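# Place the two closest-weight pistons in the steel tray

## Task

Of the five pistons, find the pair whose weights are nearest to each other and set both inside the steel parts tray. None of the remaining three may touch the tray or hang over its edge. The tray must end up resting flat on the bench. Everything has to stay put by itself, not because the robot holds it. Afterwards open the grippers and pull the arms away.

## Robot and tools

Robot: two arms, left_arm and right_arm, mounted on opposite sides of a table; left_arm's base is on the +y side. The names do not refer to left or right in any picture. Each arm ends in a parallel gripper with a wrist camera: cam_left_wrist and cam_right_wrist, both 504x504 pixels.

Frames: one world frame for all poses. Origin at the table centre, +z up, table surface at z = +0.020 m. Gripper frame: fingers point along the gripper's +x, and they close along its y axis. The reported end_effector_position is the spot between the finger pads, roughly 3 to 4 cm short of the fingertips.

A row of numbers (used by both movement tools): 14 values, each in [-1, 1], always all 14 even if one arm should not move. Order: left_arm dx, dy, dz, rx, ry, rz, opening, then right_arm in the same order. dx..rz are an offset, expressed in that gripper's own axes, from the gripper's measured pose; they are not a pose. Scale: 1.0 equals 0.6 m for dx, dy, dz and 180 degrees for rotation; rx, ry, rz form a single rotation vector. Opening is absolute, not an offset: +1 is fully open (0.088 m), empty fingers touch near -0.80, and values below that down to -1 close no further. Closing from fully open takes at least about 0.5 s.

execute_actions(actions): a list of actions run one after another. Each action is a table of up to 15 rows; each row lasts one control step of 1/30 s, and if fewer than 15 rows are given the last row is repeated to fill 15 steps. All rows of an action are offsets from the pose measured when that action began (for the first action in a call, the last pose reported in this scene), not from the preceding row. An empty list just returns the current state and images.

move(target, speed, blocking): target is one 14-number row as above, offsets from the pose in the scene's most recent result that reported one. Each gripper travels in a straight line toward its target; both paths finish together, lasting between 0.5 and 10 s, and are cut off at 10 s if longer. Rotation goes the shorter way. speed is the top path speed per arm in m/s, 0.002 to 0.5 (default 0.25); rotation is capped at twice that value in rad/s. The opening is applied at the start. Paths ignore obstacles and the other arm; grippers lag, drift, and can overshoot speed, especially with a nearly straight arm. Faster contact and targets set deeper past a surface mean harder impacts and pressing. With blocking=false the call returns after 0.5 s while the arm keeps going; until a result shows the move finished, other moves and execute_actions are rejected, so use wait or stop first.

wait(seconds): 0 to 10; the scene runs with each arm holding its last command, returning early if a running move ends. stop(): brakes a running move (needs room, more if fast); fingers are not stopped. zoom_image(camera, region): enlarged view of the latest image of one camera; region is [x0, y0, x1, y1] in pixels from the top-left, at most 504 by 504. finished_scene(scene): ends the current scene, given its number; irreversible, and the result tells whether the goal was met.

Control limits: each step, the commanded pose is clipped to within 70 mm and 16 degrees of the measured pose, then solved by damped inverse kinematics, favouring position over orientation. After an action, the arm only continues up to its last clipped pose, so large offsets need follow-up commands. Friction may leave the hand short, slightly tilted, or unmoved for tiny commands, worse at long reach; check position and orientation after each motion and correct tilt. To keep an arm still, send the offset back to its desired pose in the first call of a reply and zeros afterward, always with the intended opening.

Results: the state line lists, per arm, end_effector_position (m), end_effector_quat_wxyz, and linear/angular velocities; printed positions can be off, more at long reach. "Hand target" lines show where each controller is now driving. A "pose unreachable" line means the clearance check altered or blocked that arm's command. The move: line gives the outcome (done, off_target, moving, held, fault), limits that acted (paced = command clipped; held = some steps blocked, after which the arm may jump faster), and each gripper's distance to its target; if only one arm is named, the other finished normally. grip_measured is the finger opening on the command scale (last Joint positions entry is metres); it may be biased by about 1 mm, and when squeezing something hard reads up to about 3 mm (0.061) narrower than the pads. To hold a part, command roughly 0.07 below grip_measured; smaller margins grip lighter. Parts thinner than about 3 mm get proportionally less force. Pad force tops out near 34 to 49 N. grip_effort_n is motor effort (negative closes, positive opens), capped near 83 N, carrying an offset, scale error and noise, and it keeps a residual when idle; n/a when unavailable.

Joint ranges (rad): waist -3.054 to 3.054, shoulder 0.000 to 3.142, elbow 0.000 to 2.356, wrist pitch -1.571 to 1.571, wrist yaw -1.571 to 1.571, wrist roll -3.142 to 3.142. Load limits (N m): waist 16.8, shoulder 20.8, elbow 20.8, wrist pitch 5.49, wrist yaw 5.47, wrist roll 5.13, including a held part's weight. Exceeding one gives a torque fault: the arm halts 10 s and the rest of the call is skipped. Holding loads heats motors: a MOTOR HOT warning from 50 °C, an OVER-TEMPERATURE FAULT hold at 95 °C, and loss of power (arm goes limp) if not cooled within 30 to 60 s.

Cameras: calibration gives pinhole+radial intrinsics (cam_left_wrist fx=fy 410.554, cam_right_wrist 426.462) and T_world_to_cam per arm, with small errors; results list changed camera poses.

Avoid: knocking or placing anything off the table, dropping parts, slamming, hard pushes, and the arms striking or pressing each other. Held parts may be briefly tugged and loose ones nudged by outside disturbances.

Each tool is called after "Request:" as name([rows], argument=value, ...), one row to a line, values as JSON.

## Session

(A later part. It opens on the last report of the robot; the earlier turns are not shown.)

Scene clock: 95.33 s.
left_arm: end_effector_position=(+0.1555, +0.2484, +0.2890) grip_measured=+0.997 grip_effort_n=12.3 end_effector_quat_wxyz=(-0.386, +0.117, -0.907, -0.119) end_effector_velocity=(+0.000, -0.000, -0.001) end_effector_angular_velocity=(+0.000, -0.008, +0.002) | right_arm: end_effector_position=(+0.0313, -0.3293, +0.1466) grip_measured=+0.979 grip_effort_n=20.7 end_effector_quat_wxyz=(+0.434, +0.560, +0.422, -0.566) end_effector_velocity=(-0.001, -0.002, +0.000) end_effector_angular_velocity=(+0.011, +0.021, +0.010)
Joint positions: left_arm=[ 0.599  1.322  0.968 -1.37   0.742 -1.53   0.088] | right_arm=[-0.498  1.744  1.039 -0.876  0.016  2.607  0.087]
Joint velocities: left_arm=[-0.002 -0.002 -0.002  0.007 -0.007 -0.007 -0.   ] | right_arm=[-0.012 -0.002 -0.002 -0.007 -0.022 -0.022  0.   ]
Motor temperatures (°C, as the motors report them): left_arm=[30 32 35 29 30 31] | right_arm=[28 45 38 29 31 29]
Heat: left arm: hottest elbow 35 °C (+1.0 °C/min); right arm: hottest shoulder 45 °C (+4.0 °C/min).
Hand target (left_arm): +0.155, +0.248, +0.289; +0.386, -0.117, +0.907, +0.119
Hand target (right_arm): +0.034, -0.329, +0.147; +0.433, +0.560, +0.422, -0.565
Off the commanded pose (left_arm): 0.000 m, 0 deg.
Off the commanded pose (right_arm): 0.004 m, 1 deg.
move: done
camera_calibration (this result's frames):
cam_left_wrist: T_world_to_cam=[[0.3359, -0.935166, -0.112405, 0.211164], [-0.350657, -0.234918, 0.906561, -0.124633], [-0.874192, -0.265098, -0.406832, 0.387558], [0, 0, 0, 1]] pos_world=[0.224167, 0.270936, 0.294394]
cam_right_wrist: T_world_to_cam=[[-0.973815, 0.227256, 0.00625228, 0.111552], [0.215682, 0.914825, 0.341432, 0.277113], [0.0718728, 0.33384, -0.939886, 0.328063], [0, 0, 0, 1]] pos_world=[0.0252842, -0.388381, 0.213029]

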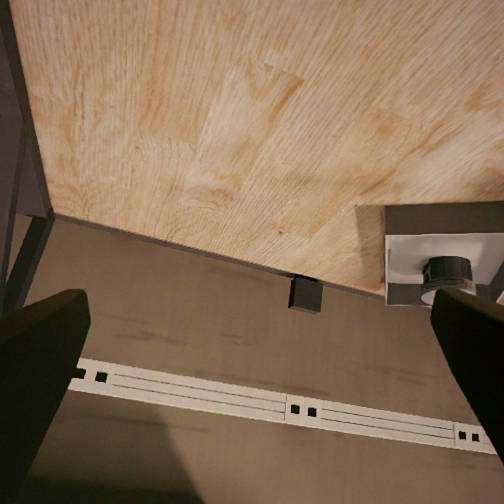

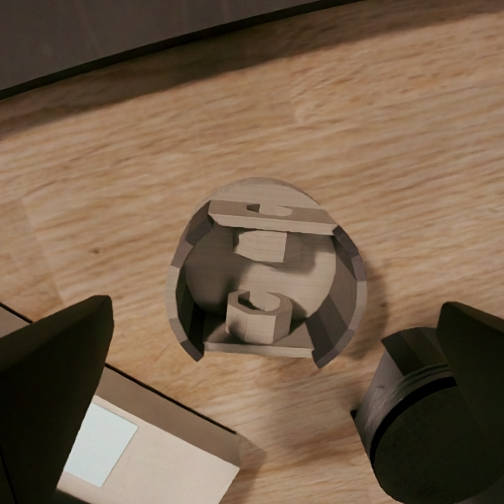

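Request:
move(target=[0,0,0,0,0,0,1,0.128,-0.003,-0.005,0,0,0,1], speed=0.12)

Request:
move(target=[0,0,0,0,0,0,1,0,0,0,0,0,0,0.48])

Request:
move(target=[0,0,0,0,0,0,1,-0.155,0,0,0,0.008,0,0.48])

Request:
move(target=[0,0,0,0,0,0,1,0,-0.367,-0.322,-0.28,0,0,0.48], speed=0.35)

Scene clock: 99.83 s.
left_arm: end_effector_position=(+0.1555, +0.2484, +0.2890) grip_measured=+0.997 grip_effort_n=12.8 end_effector_quat_wxyz=(-0.386, +0.117, -0.907, -0.119) end_effector_velocity=(-0.000, +0.003, +0.000) end_effector_angular_velocity=(+0.020, -0.003, +0.012) | right_arm: end_effector_position=(+0.0340, -0.3246, +0.0744) grip_measured=+0.979 grip_effort_n=20.7 end_effector_quat_wxyz=(+0.433, +0.566, +0.423, -0.560) end_effector_velocity=(+0.002, +0.002, -0.002) end_effector_angular_velocity=(+0.014, -0.004, +0.005)
Joint positions: left_arm=[ 0.599  1.322  0.968 -1.37   0.742 -1.53   0.088] | right_arm=[-0.493  1.917  0.918 -0.566  0.016  2.612  0.087]
Joint velocities: left_arm=[-0.002 -0.007 -0.002 -0.007 -0.007 -0.022  0.   ] | right_arm=[-0.002  0.007 -0.002  0.022 -0.007 -0.007 -0.   ]
Motor temperatures (°C, as the motors report them): left_arm=[30 32 35 29 30 31] | right_arm=[28 44 38 29 31 29]
Heat: left arm: hottest elbow 35 °C (+1.0 °C/min); right arm: hottest shoulder 44 °C (+3.0 °C/min).
Hand target (left_arm): +0.155, +0.248, +0.289; +0.386, -0.117, +0.907, +0.119
Hand target (right_arm): +0.030, -0.327, +0.070; +0.434, +0.560, +0.422, -0.566
Off the commanded pose (left_arm): 0.000 m, 0 deg.
Off the commanded pose (right_arm): 0.006 m, 1 deg.
move: done
camera_calibration (this result's frames):
cam_left_wrist: T_world_to_cam=[[0.3359, -0.935166, -0.112405, 0.211164], [-0.350657, -0.234918, 0.906561, -0.124633], [-0.874192, -0.265098, -0.406832, 0.387558], [0, 0, 0, 1]] pos_world=[0.224167, 0.270936, 0.294394]
cam_right_wrist: T_world_to_cam=[[-0.973836, 0.227235, -0.00269466, 0.114191], [0.211555, 0.910841, 0.35442, 0.294696], [0.082991, 0.344577, -0.935083, 0.261232], [0, 0, 0, 1]] pos_world=[0.0271794, -0.384384, 0.140135]

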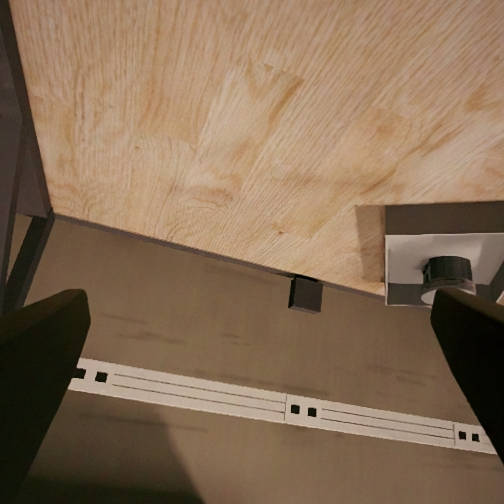

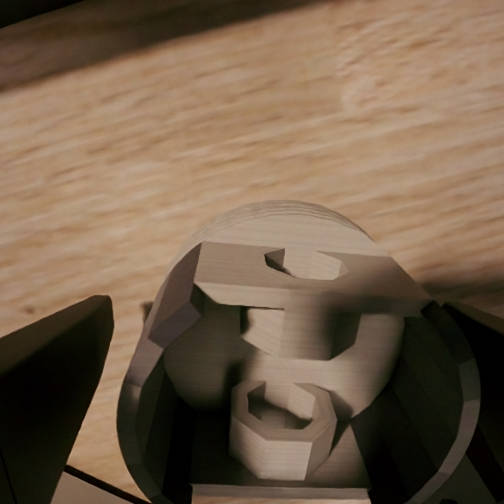

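Scene clock: 100.33 s.
left_arm: end_effector_position=(+0.1555, +0.2484, +0.2890) grip_measured=+0.997 grip_effort_n=12.8 end_effector_quat_wxyz=(-0.386, +0.117, -0.907, -0.119) end_effector_velocity=(-0.000, +0.002, -0.001) end_effector_angular_velocity=(+0.004, -0.005, -0.009) | right_arm: end_effector_position=(+0.0339, -0.3245, +0.0744) grip_measured=+0.612 grip_effort_n=-83.5 end_effector_quat_wxyz=(+0.433, +0.566, +0.423, -0.560) end_effector_velocity=(-0.002, -0.001, +0.000) end_effector_angular_velocity=(+0.000, +0.010, +0.005)
Joint positions: left_arm=[ 0.599  1.322  0.968 -1.37   0.742 -1.53   0.088] | right_arm=[-0.493  1.917  0.918 -0.566  0.015  2.612  0.069]
Joint velocities: left_arm=[-0.002 -0.002 -0.002 -0.007 -0.007  0.007 -0.   ] | right_arm=[-0.002 -0.002 -0.002 -0.007 -0.007 -0.007 -0.   ]
Motor temperatures (°C, as the motors report them): left_arm=[30 32 35 29 30 31] | right_arm=[28 44 38 29 31 29]
Heat: left arm: hottest elbow 35 °C (+1.0 °C/min); right arm: hottest shoulder 44 °C (+3.0 °C/min).
Hand target (left_arm): +0.155, +0.248, +0.289; +0.386, -0.117, +0.907, +0.119
Hand target (right_arm): +0.034, -0.325, +0.074; +0.433, +0.566, +0.423, -0.560
Off the commanded pose (left_arm): 0.000 m, 0 deg.
Off the commanded pose (right_arm): 0.000 m, 0 deg.
move: done
camera_calibration (this result's frames):
cam_left_wrist: T_world_to_cam=[[0.3359, -0.935166, -0.112405, 0.211164], [-0.350657, -0.234918, 0.906561, -0.124633], [-0.874192, -0.265098, -0.406832, 0.387558], [0, 0, 0, 1]] pos_world=[0.224167, 0.270936, 0.294394]
cam_right_wrist: T_world_to_cam=[[-0.973839, 0.227232, -0.00205248, 0.114046], [0.211739, 0.910648, 0.354805, 0.294541], [0.0824921, 0.345089, -0.934938, 0.261381], [0, 0, 0, 1]] pos_world=[0.0271346, -0.384338, 0.140104]

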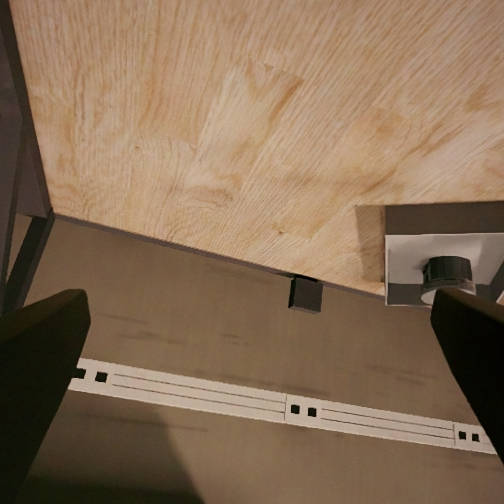

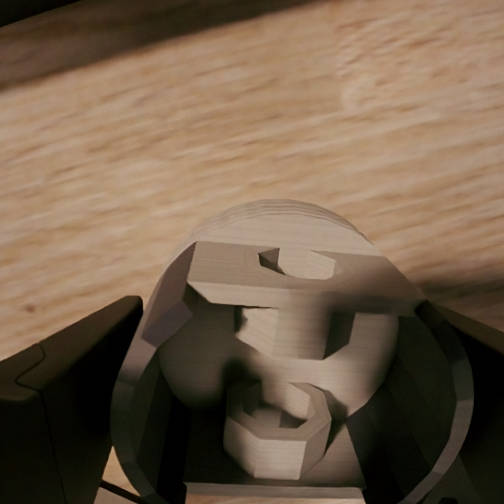

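Scene clock: 101.40 s.
left_arm: end_effector_position=(+0.1555, +0.2484, +0.2890) grip_measured=+0.997 grip_effort_n=12.8 end_effector_quat_wxyz=(-0.386, +0.117, -0.907, -0.119) end_effector_velocity=(-0.000, +0.002, -0.001) end_effector_angular_velocity=(+0.004, -0.005, -0.009) | right_arm: end_effector_position=(+0.0290, -0.3274, +0.1600) grip_measured=+0.612 grip_effort_n=-83.5 end_effector_quat_wxyz=(+0.430, +0.563, +0.427, -0.562) end_effector_velocity=(-0.002, -0.004, +0.001) end_effector_angular_velocity=(-0.017, +0.007, +0.020)
Joint positions: left_arm=[ 0.599  1.322  0.968 -1.37   0.742 -1.53   0.088] | right_arm=[-0.494  1.711  1.059 -0.917  0.004  2.611  0.069]
Joint velocities: left_arm=[-0.002 -0.002 -0.002 -0.007 -0.007  0.007 -0.   ] | right_arm=[-0.002 -0.002  0.002 -0.022  0.007 -0.022 -0.   ]
Motor temperatures (°C, as the motors report them): left_arm=[30 32 35 29 30 31] | right_arm=[28 44 38 29 31 29]
Heat: left arm: hottest elbow 35 °C (+1.0 °C/min); right arm: hottest shoulder 44 °C (+4.0 °C/min).
Hand target (left_arm): +0.155, +0.248, +0.289; +0.386, -0.117, +0.907, +0.119
Hand target (right_arm): +0.033, -0.324, +0.168; +0.428, +0.573, +0.428, -0.553
Off the commanded pose (left_arm): 0.000 m, 0 deg.
Off the commanded pose (right_arm): 0.009 m, 2 deg.
move: off_target (right_arm)
camera_calibration (this result's frames):
cam_left_wrist: T_world_to_cam=[[0.3359, -0.935166, -0.112405, 0.211164], [-0.350657, -0.234918, 0.906561, -0.124633], [-0.874192, -0.265098, -0.406832, 0.387558], [0, 0, 0, 1]] pos_world=[0.224167, 0.270936, 0.294394]
cam_right_wrist: T_world_to_cam=[[-0.973898, 0.226806, 0.0090896, 0.108204], [0.215077, 0.909249, 0.356383, 0.267039], [0.0725651, 0.349035, -0.934296, 0.344263], [0, 0, 0, 1]] pos_world=[0.022964, -0.387506, 0.225492]

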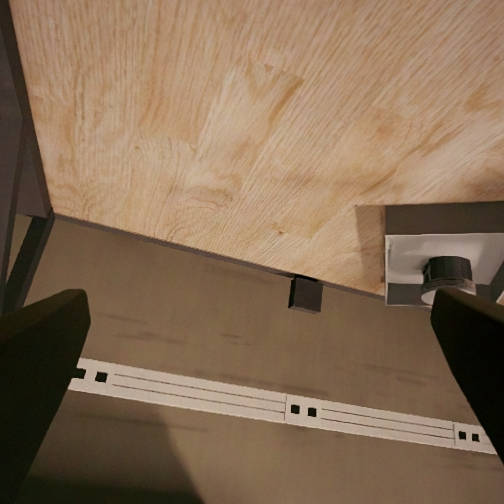

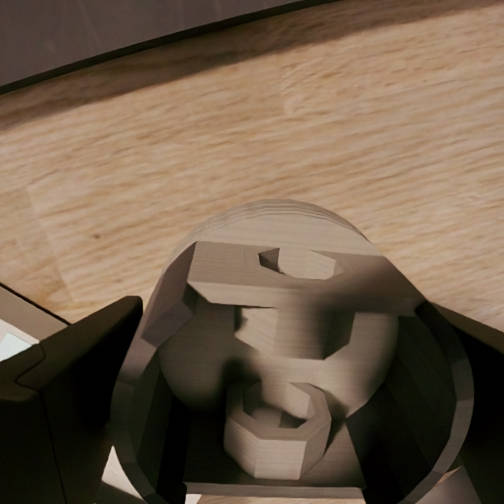

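Scene clock: 103.30 s.
left_arm: end_effector_position=(+0.1555, +0.2484, +0.2890) grip_measured=+0.997 grip_effort_n=12.8 end_effector_quat_wxyz=(-0.386, +0.117, -0.907, -0.119) end_effector_velocity=(-0.000, +0.003, +0.000) end_effector_angular_velocity=(+0.010, -0.005, +0.002) | right_arm: end_effector_position=(-0.1301, -0.0842, +0.1593) grip_measured=+0.612 grip_effort_n=-83.5 end_effector_quat_wxyz=(+0.626, +0.329, +0.626, -0.329) end_effector_velocity=(-0.001, -0.006, -0.000) end_effector_angular_velocity=(-0.050, +0.013, +0.020)
Joint positions: left_arm=[ 0.599  1.322  0.968 -1.37   0.742 -1.53   0.088] | right_arm=[ 0.198  2.304  1.918 -1.185  0.     2.43   0.069]
Joint velocities: left_arm=[-0.002 -0.007 -0.002 -0.007 -0.007 -0.007 -0.   ] | right_arm=[-0.002  0.022  0.037 -0.066 -0.007 -0.022  0.   ]
Motor temperatures (°C, as the motors report them): left_arm=[30 32 35 29 30 31] | right_arm=[28 44 38 29 31 29]
Heat: left arm: hottest elbow 35 °C (+1.0 °C/min); right arm: hottest shoulder 44 °C (+4.1 °C/min).
Hand target (left_arm): +0.155, +0.248, +0.289; +0.386, -0.117, +0.907, +0.119
Hand target (right_arm): -0.131, -0.080, +0.160; +0.626, +0.329, +0.628, -0.325
Off the commanded pose (left_arm): 0.000 m, 0 deg.
Off the commanded pose (right_arm): 0.002 m, 0 deg.
move: done
camera_calibration (this result's frames):
cam_left_wrist: T_world_to_cam=[[0.3359, -0.935166, -0.112405, 0.211164], [-0.350657, -0.234918, 0.906561, -0.124633], [-0.874192, -0.265098, -0.406832, 0.387558], [0, 0, 0, 1]] pos_world=[0.224167, 0.270936, 0.294394]
cam_right_wrist: T_world_to_cam=[[-0.799614, -0.600363, 0.0134553, -0.149621], [-0.556945, 0.749793, 0.357243, -0.0336139], [-0.224565, 0.278163, -0.933914, 0.225597], [0, 0, 0, 1]] pos_world=[-0.087699, -0.127376, 0.22471]

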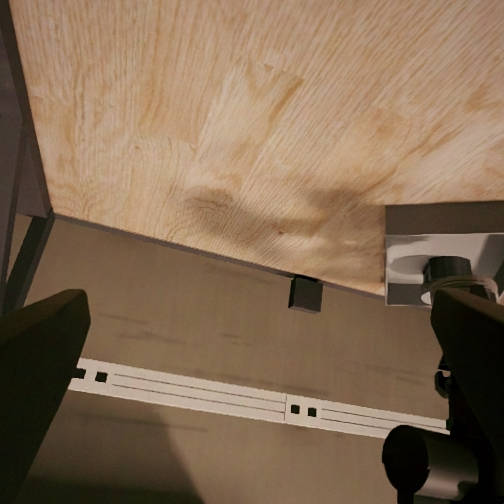

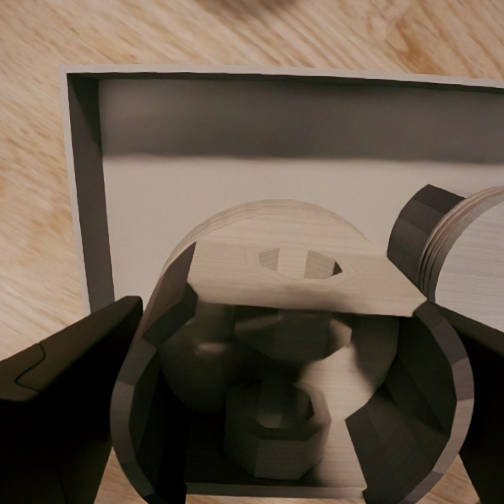

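Request:
move(target=[0,0,0,0,0,0,1,0.132,0,0.008,0,0,0,0.5], speed=0.1)

Request:
move(target=[0,0,0,0,0,0,1,0,0,0,0,0,0,0.88])

Request:
move(target=[0,0,0,0,0,0,1,-0.2,0,0.08,0,0,0,0.88])

Scene clock: 106.60 s.
left_arm: end_effector_position=(+0.1555, +0.2484, +0.2890) grip_measured=+0.997 grip_effort_n=12.8 end_effector_quat_wxyz=(-0.386, +0.117, -0.907, -0.119) end_effector_velocity=(+0.000, -0.000, -0.001) end_effector_angular_velocity=(-0.009, -0.010, -0.009) | right_arm: end_effector_position=(-0.1287, -0.0845, +0.0866) grip_measured=+0.612 grip_effort_n=-83.5 end_effector_quat_wxyz=(+0.624, +0.334, +0.628, -0.323) end_effector_velocity=(+0.005, +0.004, +0.001) end_effector_angular_velocity=(+0.021, -0.010, +0.015)
Joint positions: left_arm=[ 0.599  1.322  0.968 -1.37   0.742 -1.53   0.088] | right_arm=[ 0.195  2.371  1.737 -0.92   0.001  2.427  0.069]
Joint velocities: left_arm=[-0.002 -0.002 -0.002  0.007 -0.007  0.007 -0.   ] | right_arm=[-0.007 -0.002 -0.002  0.022  0.007 -0.022 -0.   ]
Motor temperatures (°C, as the motors report them): left_arm=[30 32 35 29 30 31] | right_arm=[28 44 38 29 31 29]
Heat: left arm: hottest elbow 35 °C (+1.0 °C/min); right arm: hottest shoulder 44 °C (+4.0 °C/min).
Hand target (left_arm): +0.155, +0.248, +0.289; +0.386, -0.117, +0.907, +0.119
Hand target (right_arm): -0.128, -0.088, +0.080; +0.626, +0.329, +0.626, -0.329
Off the commanded pose (left_arm): 0.000 m, 0 deg.
Off the commanded pose (right_arm): 0.008 m, 1 deg.
move: done
camera_calibration (this result's frames):
cam_left_wrist: T_world_to_cam=[[0.3359, -0.935166, -0.112405, 0.211164], [-0.350657, -0.234918, 0.906561, -0.124633], [-0.874192, -0.265098, -0.406832, 0.387558], [0, 0, 0, 1]] pos_world=[0.224167, 0.270936, 0.294394]
cam_right_wrist: T_world_to_cam=[[-0.799633, -0.600486, 0.00193157, -0.146746], [-0.557742, 0.743897, 0.368159, -0.00815644], [-0.222511, 0.293314, -0.929761, 0.159273], [0, 0, 0, 1]] pos_world=[-0.0864518, -0.128768, 0.151372]

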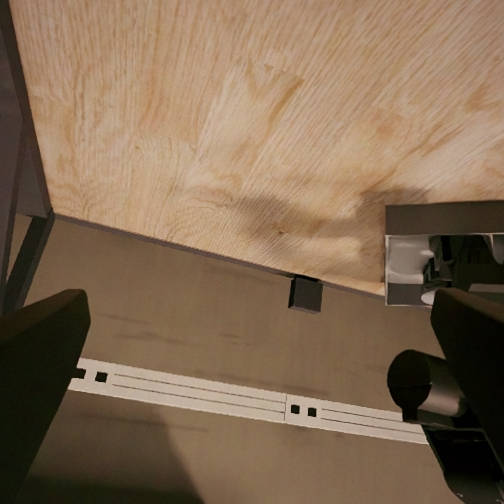

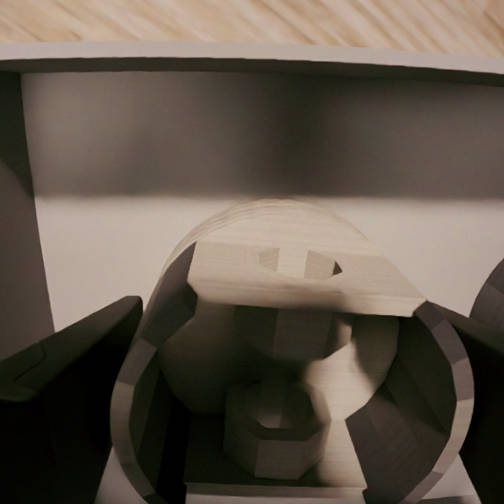

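Scene clock: 107.27 s.
left_arm: end_effector_position=(+0.1555, +0.2484, +0.2890) grip_measured=+0.997 grip_effort_n=12.8 end_effector_quat_wxyz=(-0.386, +0.117, -0.907, -0.119) end_effector_velocity=(-0.000, +0.003, +0.000) end_effector_angular_velocity=(-0.000, -0.007, -0.009) | right_arm: end_effector_position=(-0.1287, -0.0845, +0.0866) grip_measured=+0.874 grip_effort_n=20.2 end_effector_quat_wxyz=(+0.624, +0.334, +0.628, -0.323) end_effector_velocity=(-0.001, -0.007, -0.001) end_effector_angular_velocity=(-0.026, +0.010, +0.005)
Joint positions: left_arm=[ 0.599  1.322  0.968 -1.37   0.742 -1.53   0.088] | right_arm=[ 0.195  2.371  1.737 -0.92   0.001  2.427  0.082]
Joint velocities: left_arm=[-0.002 -0.007 -0.002 -0.007 -0.007  0.007 -0.   ] | right_arm=[-0.002 -0.002 -0.007 -0.022 -0.007 -0.007  0.001]
Motor temperatures (°C, as the motors report them): left_arm=[30 32 35 29 30 31] | right_arm=[28 44 38 29 31 29]
Heat: left arm: hottest elbow 35 °C (+1.0 °C/min); right arm: hottest shoulder 44 °C (+4.1 °C/min).
Hand target (left_arm): +0.155, +0.248, +0.289; +0.386, -0.117, +0.907, +0.119
Hand target (right_arm): -0.129, -0.085, +0.087; +0.624, +0.334, +0.628, -0.323
Off the commanded pose (left_arm): 0.000 m, 0 deg.
Off the commanded pose (right_arm): 0.000 m, 0 deg.
move: done
camera_calibration (this result's frames):
cam_left_wrist: T_world_to_cam=[[0.3359, -0.935166, -0.112405, 0.211164], [-0.350657, -0.234918, 0.906561, -0.124633], [-0.874192, -0.265098, -0.406832, 0.387558], [0, 0, 0, 1]] pos_world=[0.224167, 0.270936, 0.294394]
cam_right_wrist: T_world_to_cam=[[-0.799633, -0.600486, 0.00193157, -0.146746], [-0.557742, 0.743897, 0.368159, -0.00815644], [-0.222511, 0.293314, -0.929761, 0.159273], [0, 0, 0, 1]] pos_world=[-0.0864518, -0.128768, 0.151372]

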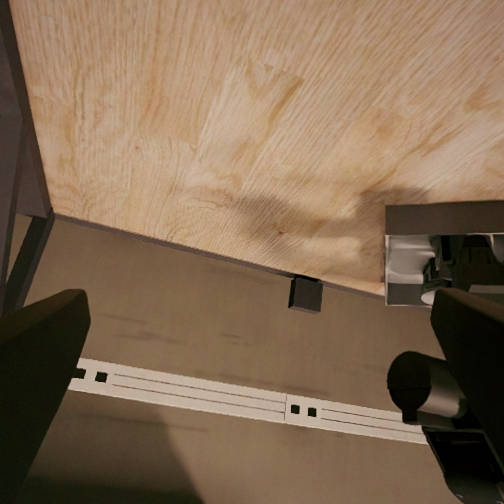

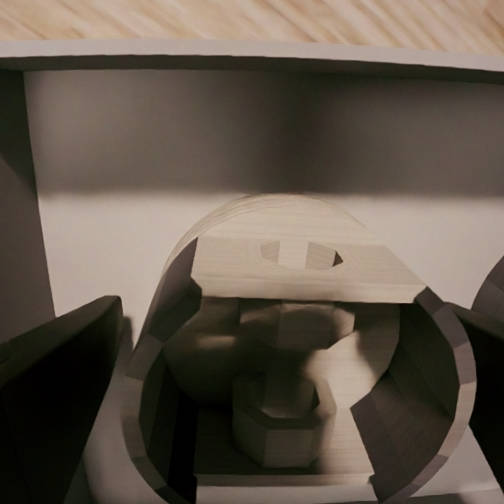

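Scene clock: 108.40 s.
left_arm: end_effector_position=(+0.1555, +0.2484, +0.2890) grip_measured=+0.997 grip_effort_n=12.8 end_effector_quat_wxyz=(-0.386, +0.117, -0.907, -0.119) end_effector_velocity=(+0.002, +0.002, -0.001) end_effector_angular_velocity=(+0.015, -0.019, +0.004) | right_arm: end_effector_position=(-0.1027, -0.1279, +0.1985) grip_measured=+0.877 grip_effort_n=20.7 end_effector_quat_wxyz=(+0.627, +0.328, +0.625, -0.330) end_effector_velocity=(+0.004, -0.000, +0.003) end_effector_angular_velocity=(+0.004, +0.007, -0.005)
Joint positions: left_arm=[ 0.599  1.322  0.968 -1.37   0.742 -1.53   0.088] | right_arm=[ 0.12   2.116  1.77  -1.228  0.001  2.352  0.082]
Joint velocities: left_arm=[ 0.002 -0.002  0.002 -0.007 -0.022 -0.007 -0.   ] | right_arm=[-0.012 -0.002  0.007 -0.007 -0.007 -0.007 -0.   ]
Motor temperatures (°C, as the motors report them): left_arm=[30 32 35 29 30 31] | right_arm=[28 45 38 29 31 29]
Heat: left arm: hottest elbow 35 °C (+1.0 °C/min); right arm: hottest shoulder 45 °C (+5.1 °C/min).
Hand target (left_arm): +0.155, +0.248, +0.289; +0.386, -0.117, +0.907, +0.119
Hand target (right_arm): -0.101, -0.126, +0.206; +0.624, +0.334, +0.627, -0.323
Off the commanded pose (left_arm): 0.000 m, 0 deg.
Off the commanded pose (right_arm): 0.008 m, 1 deg.
move: done
camera_calibration (this result's frames):
cam_left_wrist: T_world_to_cam=[[0.3359, -0.935166, -0.112405, 0.211164], [-0.350657, -0.234918, 0.906561, -0.124633], [-0.874192, -0.265098, -0.406832, 0.387558], [0, 0, 0, 1]] pos_world=[0.224167, 0.270936, 0.294394]
cam_right_wrist: T_world_to_cam=[[-0.799609, -0.600307, 0.0160227, -0.154956], [-0.556829, 0.751159, 0.354545, 0.00117017], [-0.224872, 0.274575, -0.934902, 0.280226], [0, 0, 0, 1]] pos_world=[-0.0602378, -0.170843, 0.264051]

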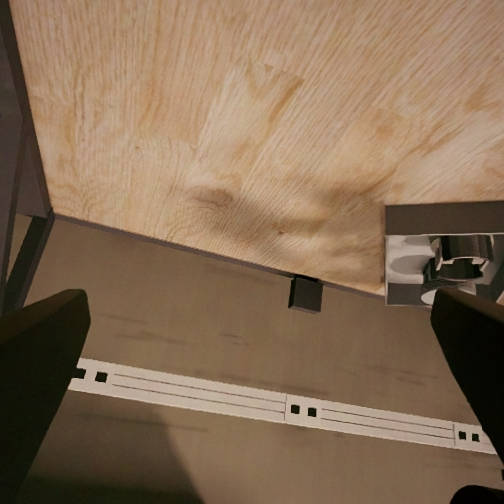

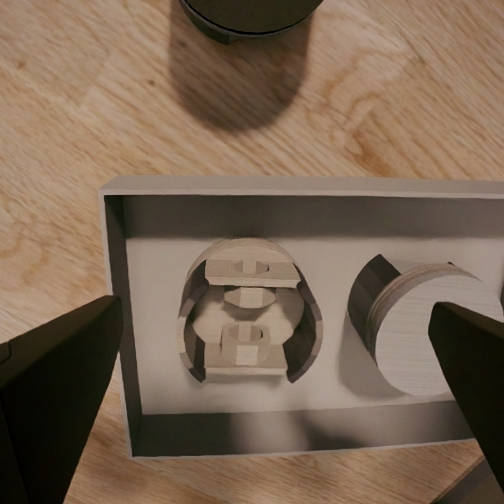

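Request:
finished_scene(scene=2)

The scene is finished: the task was done.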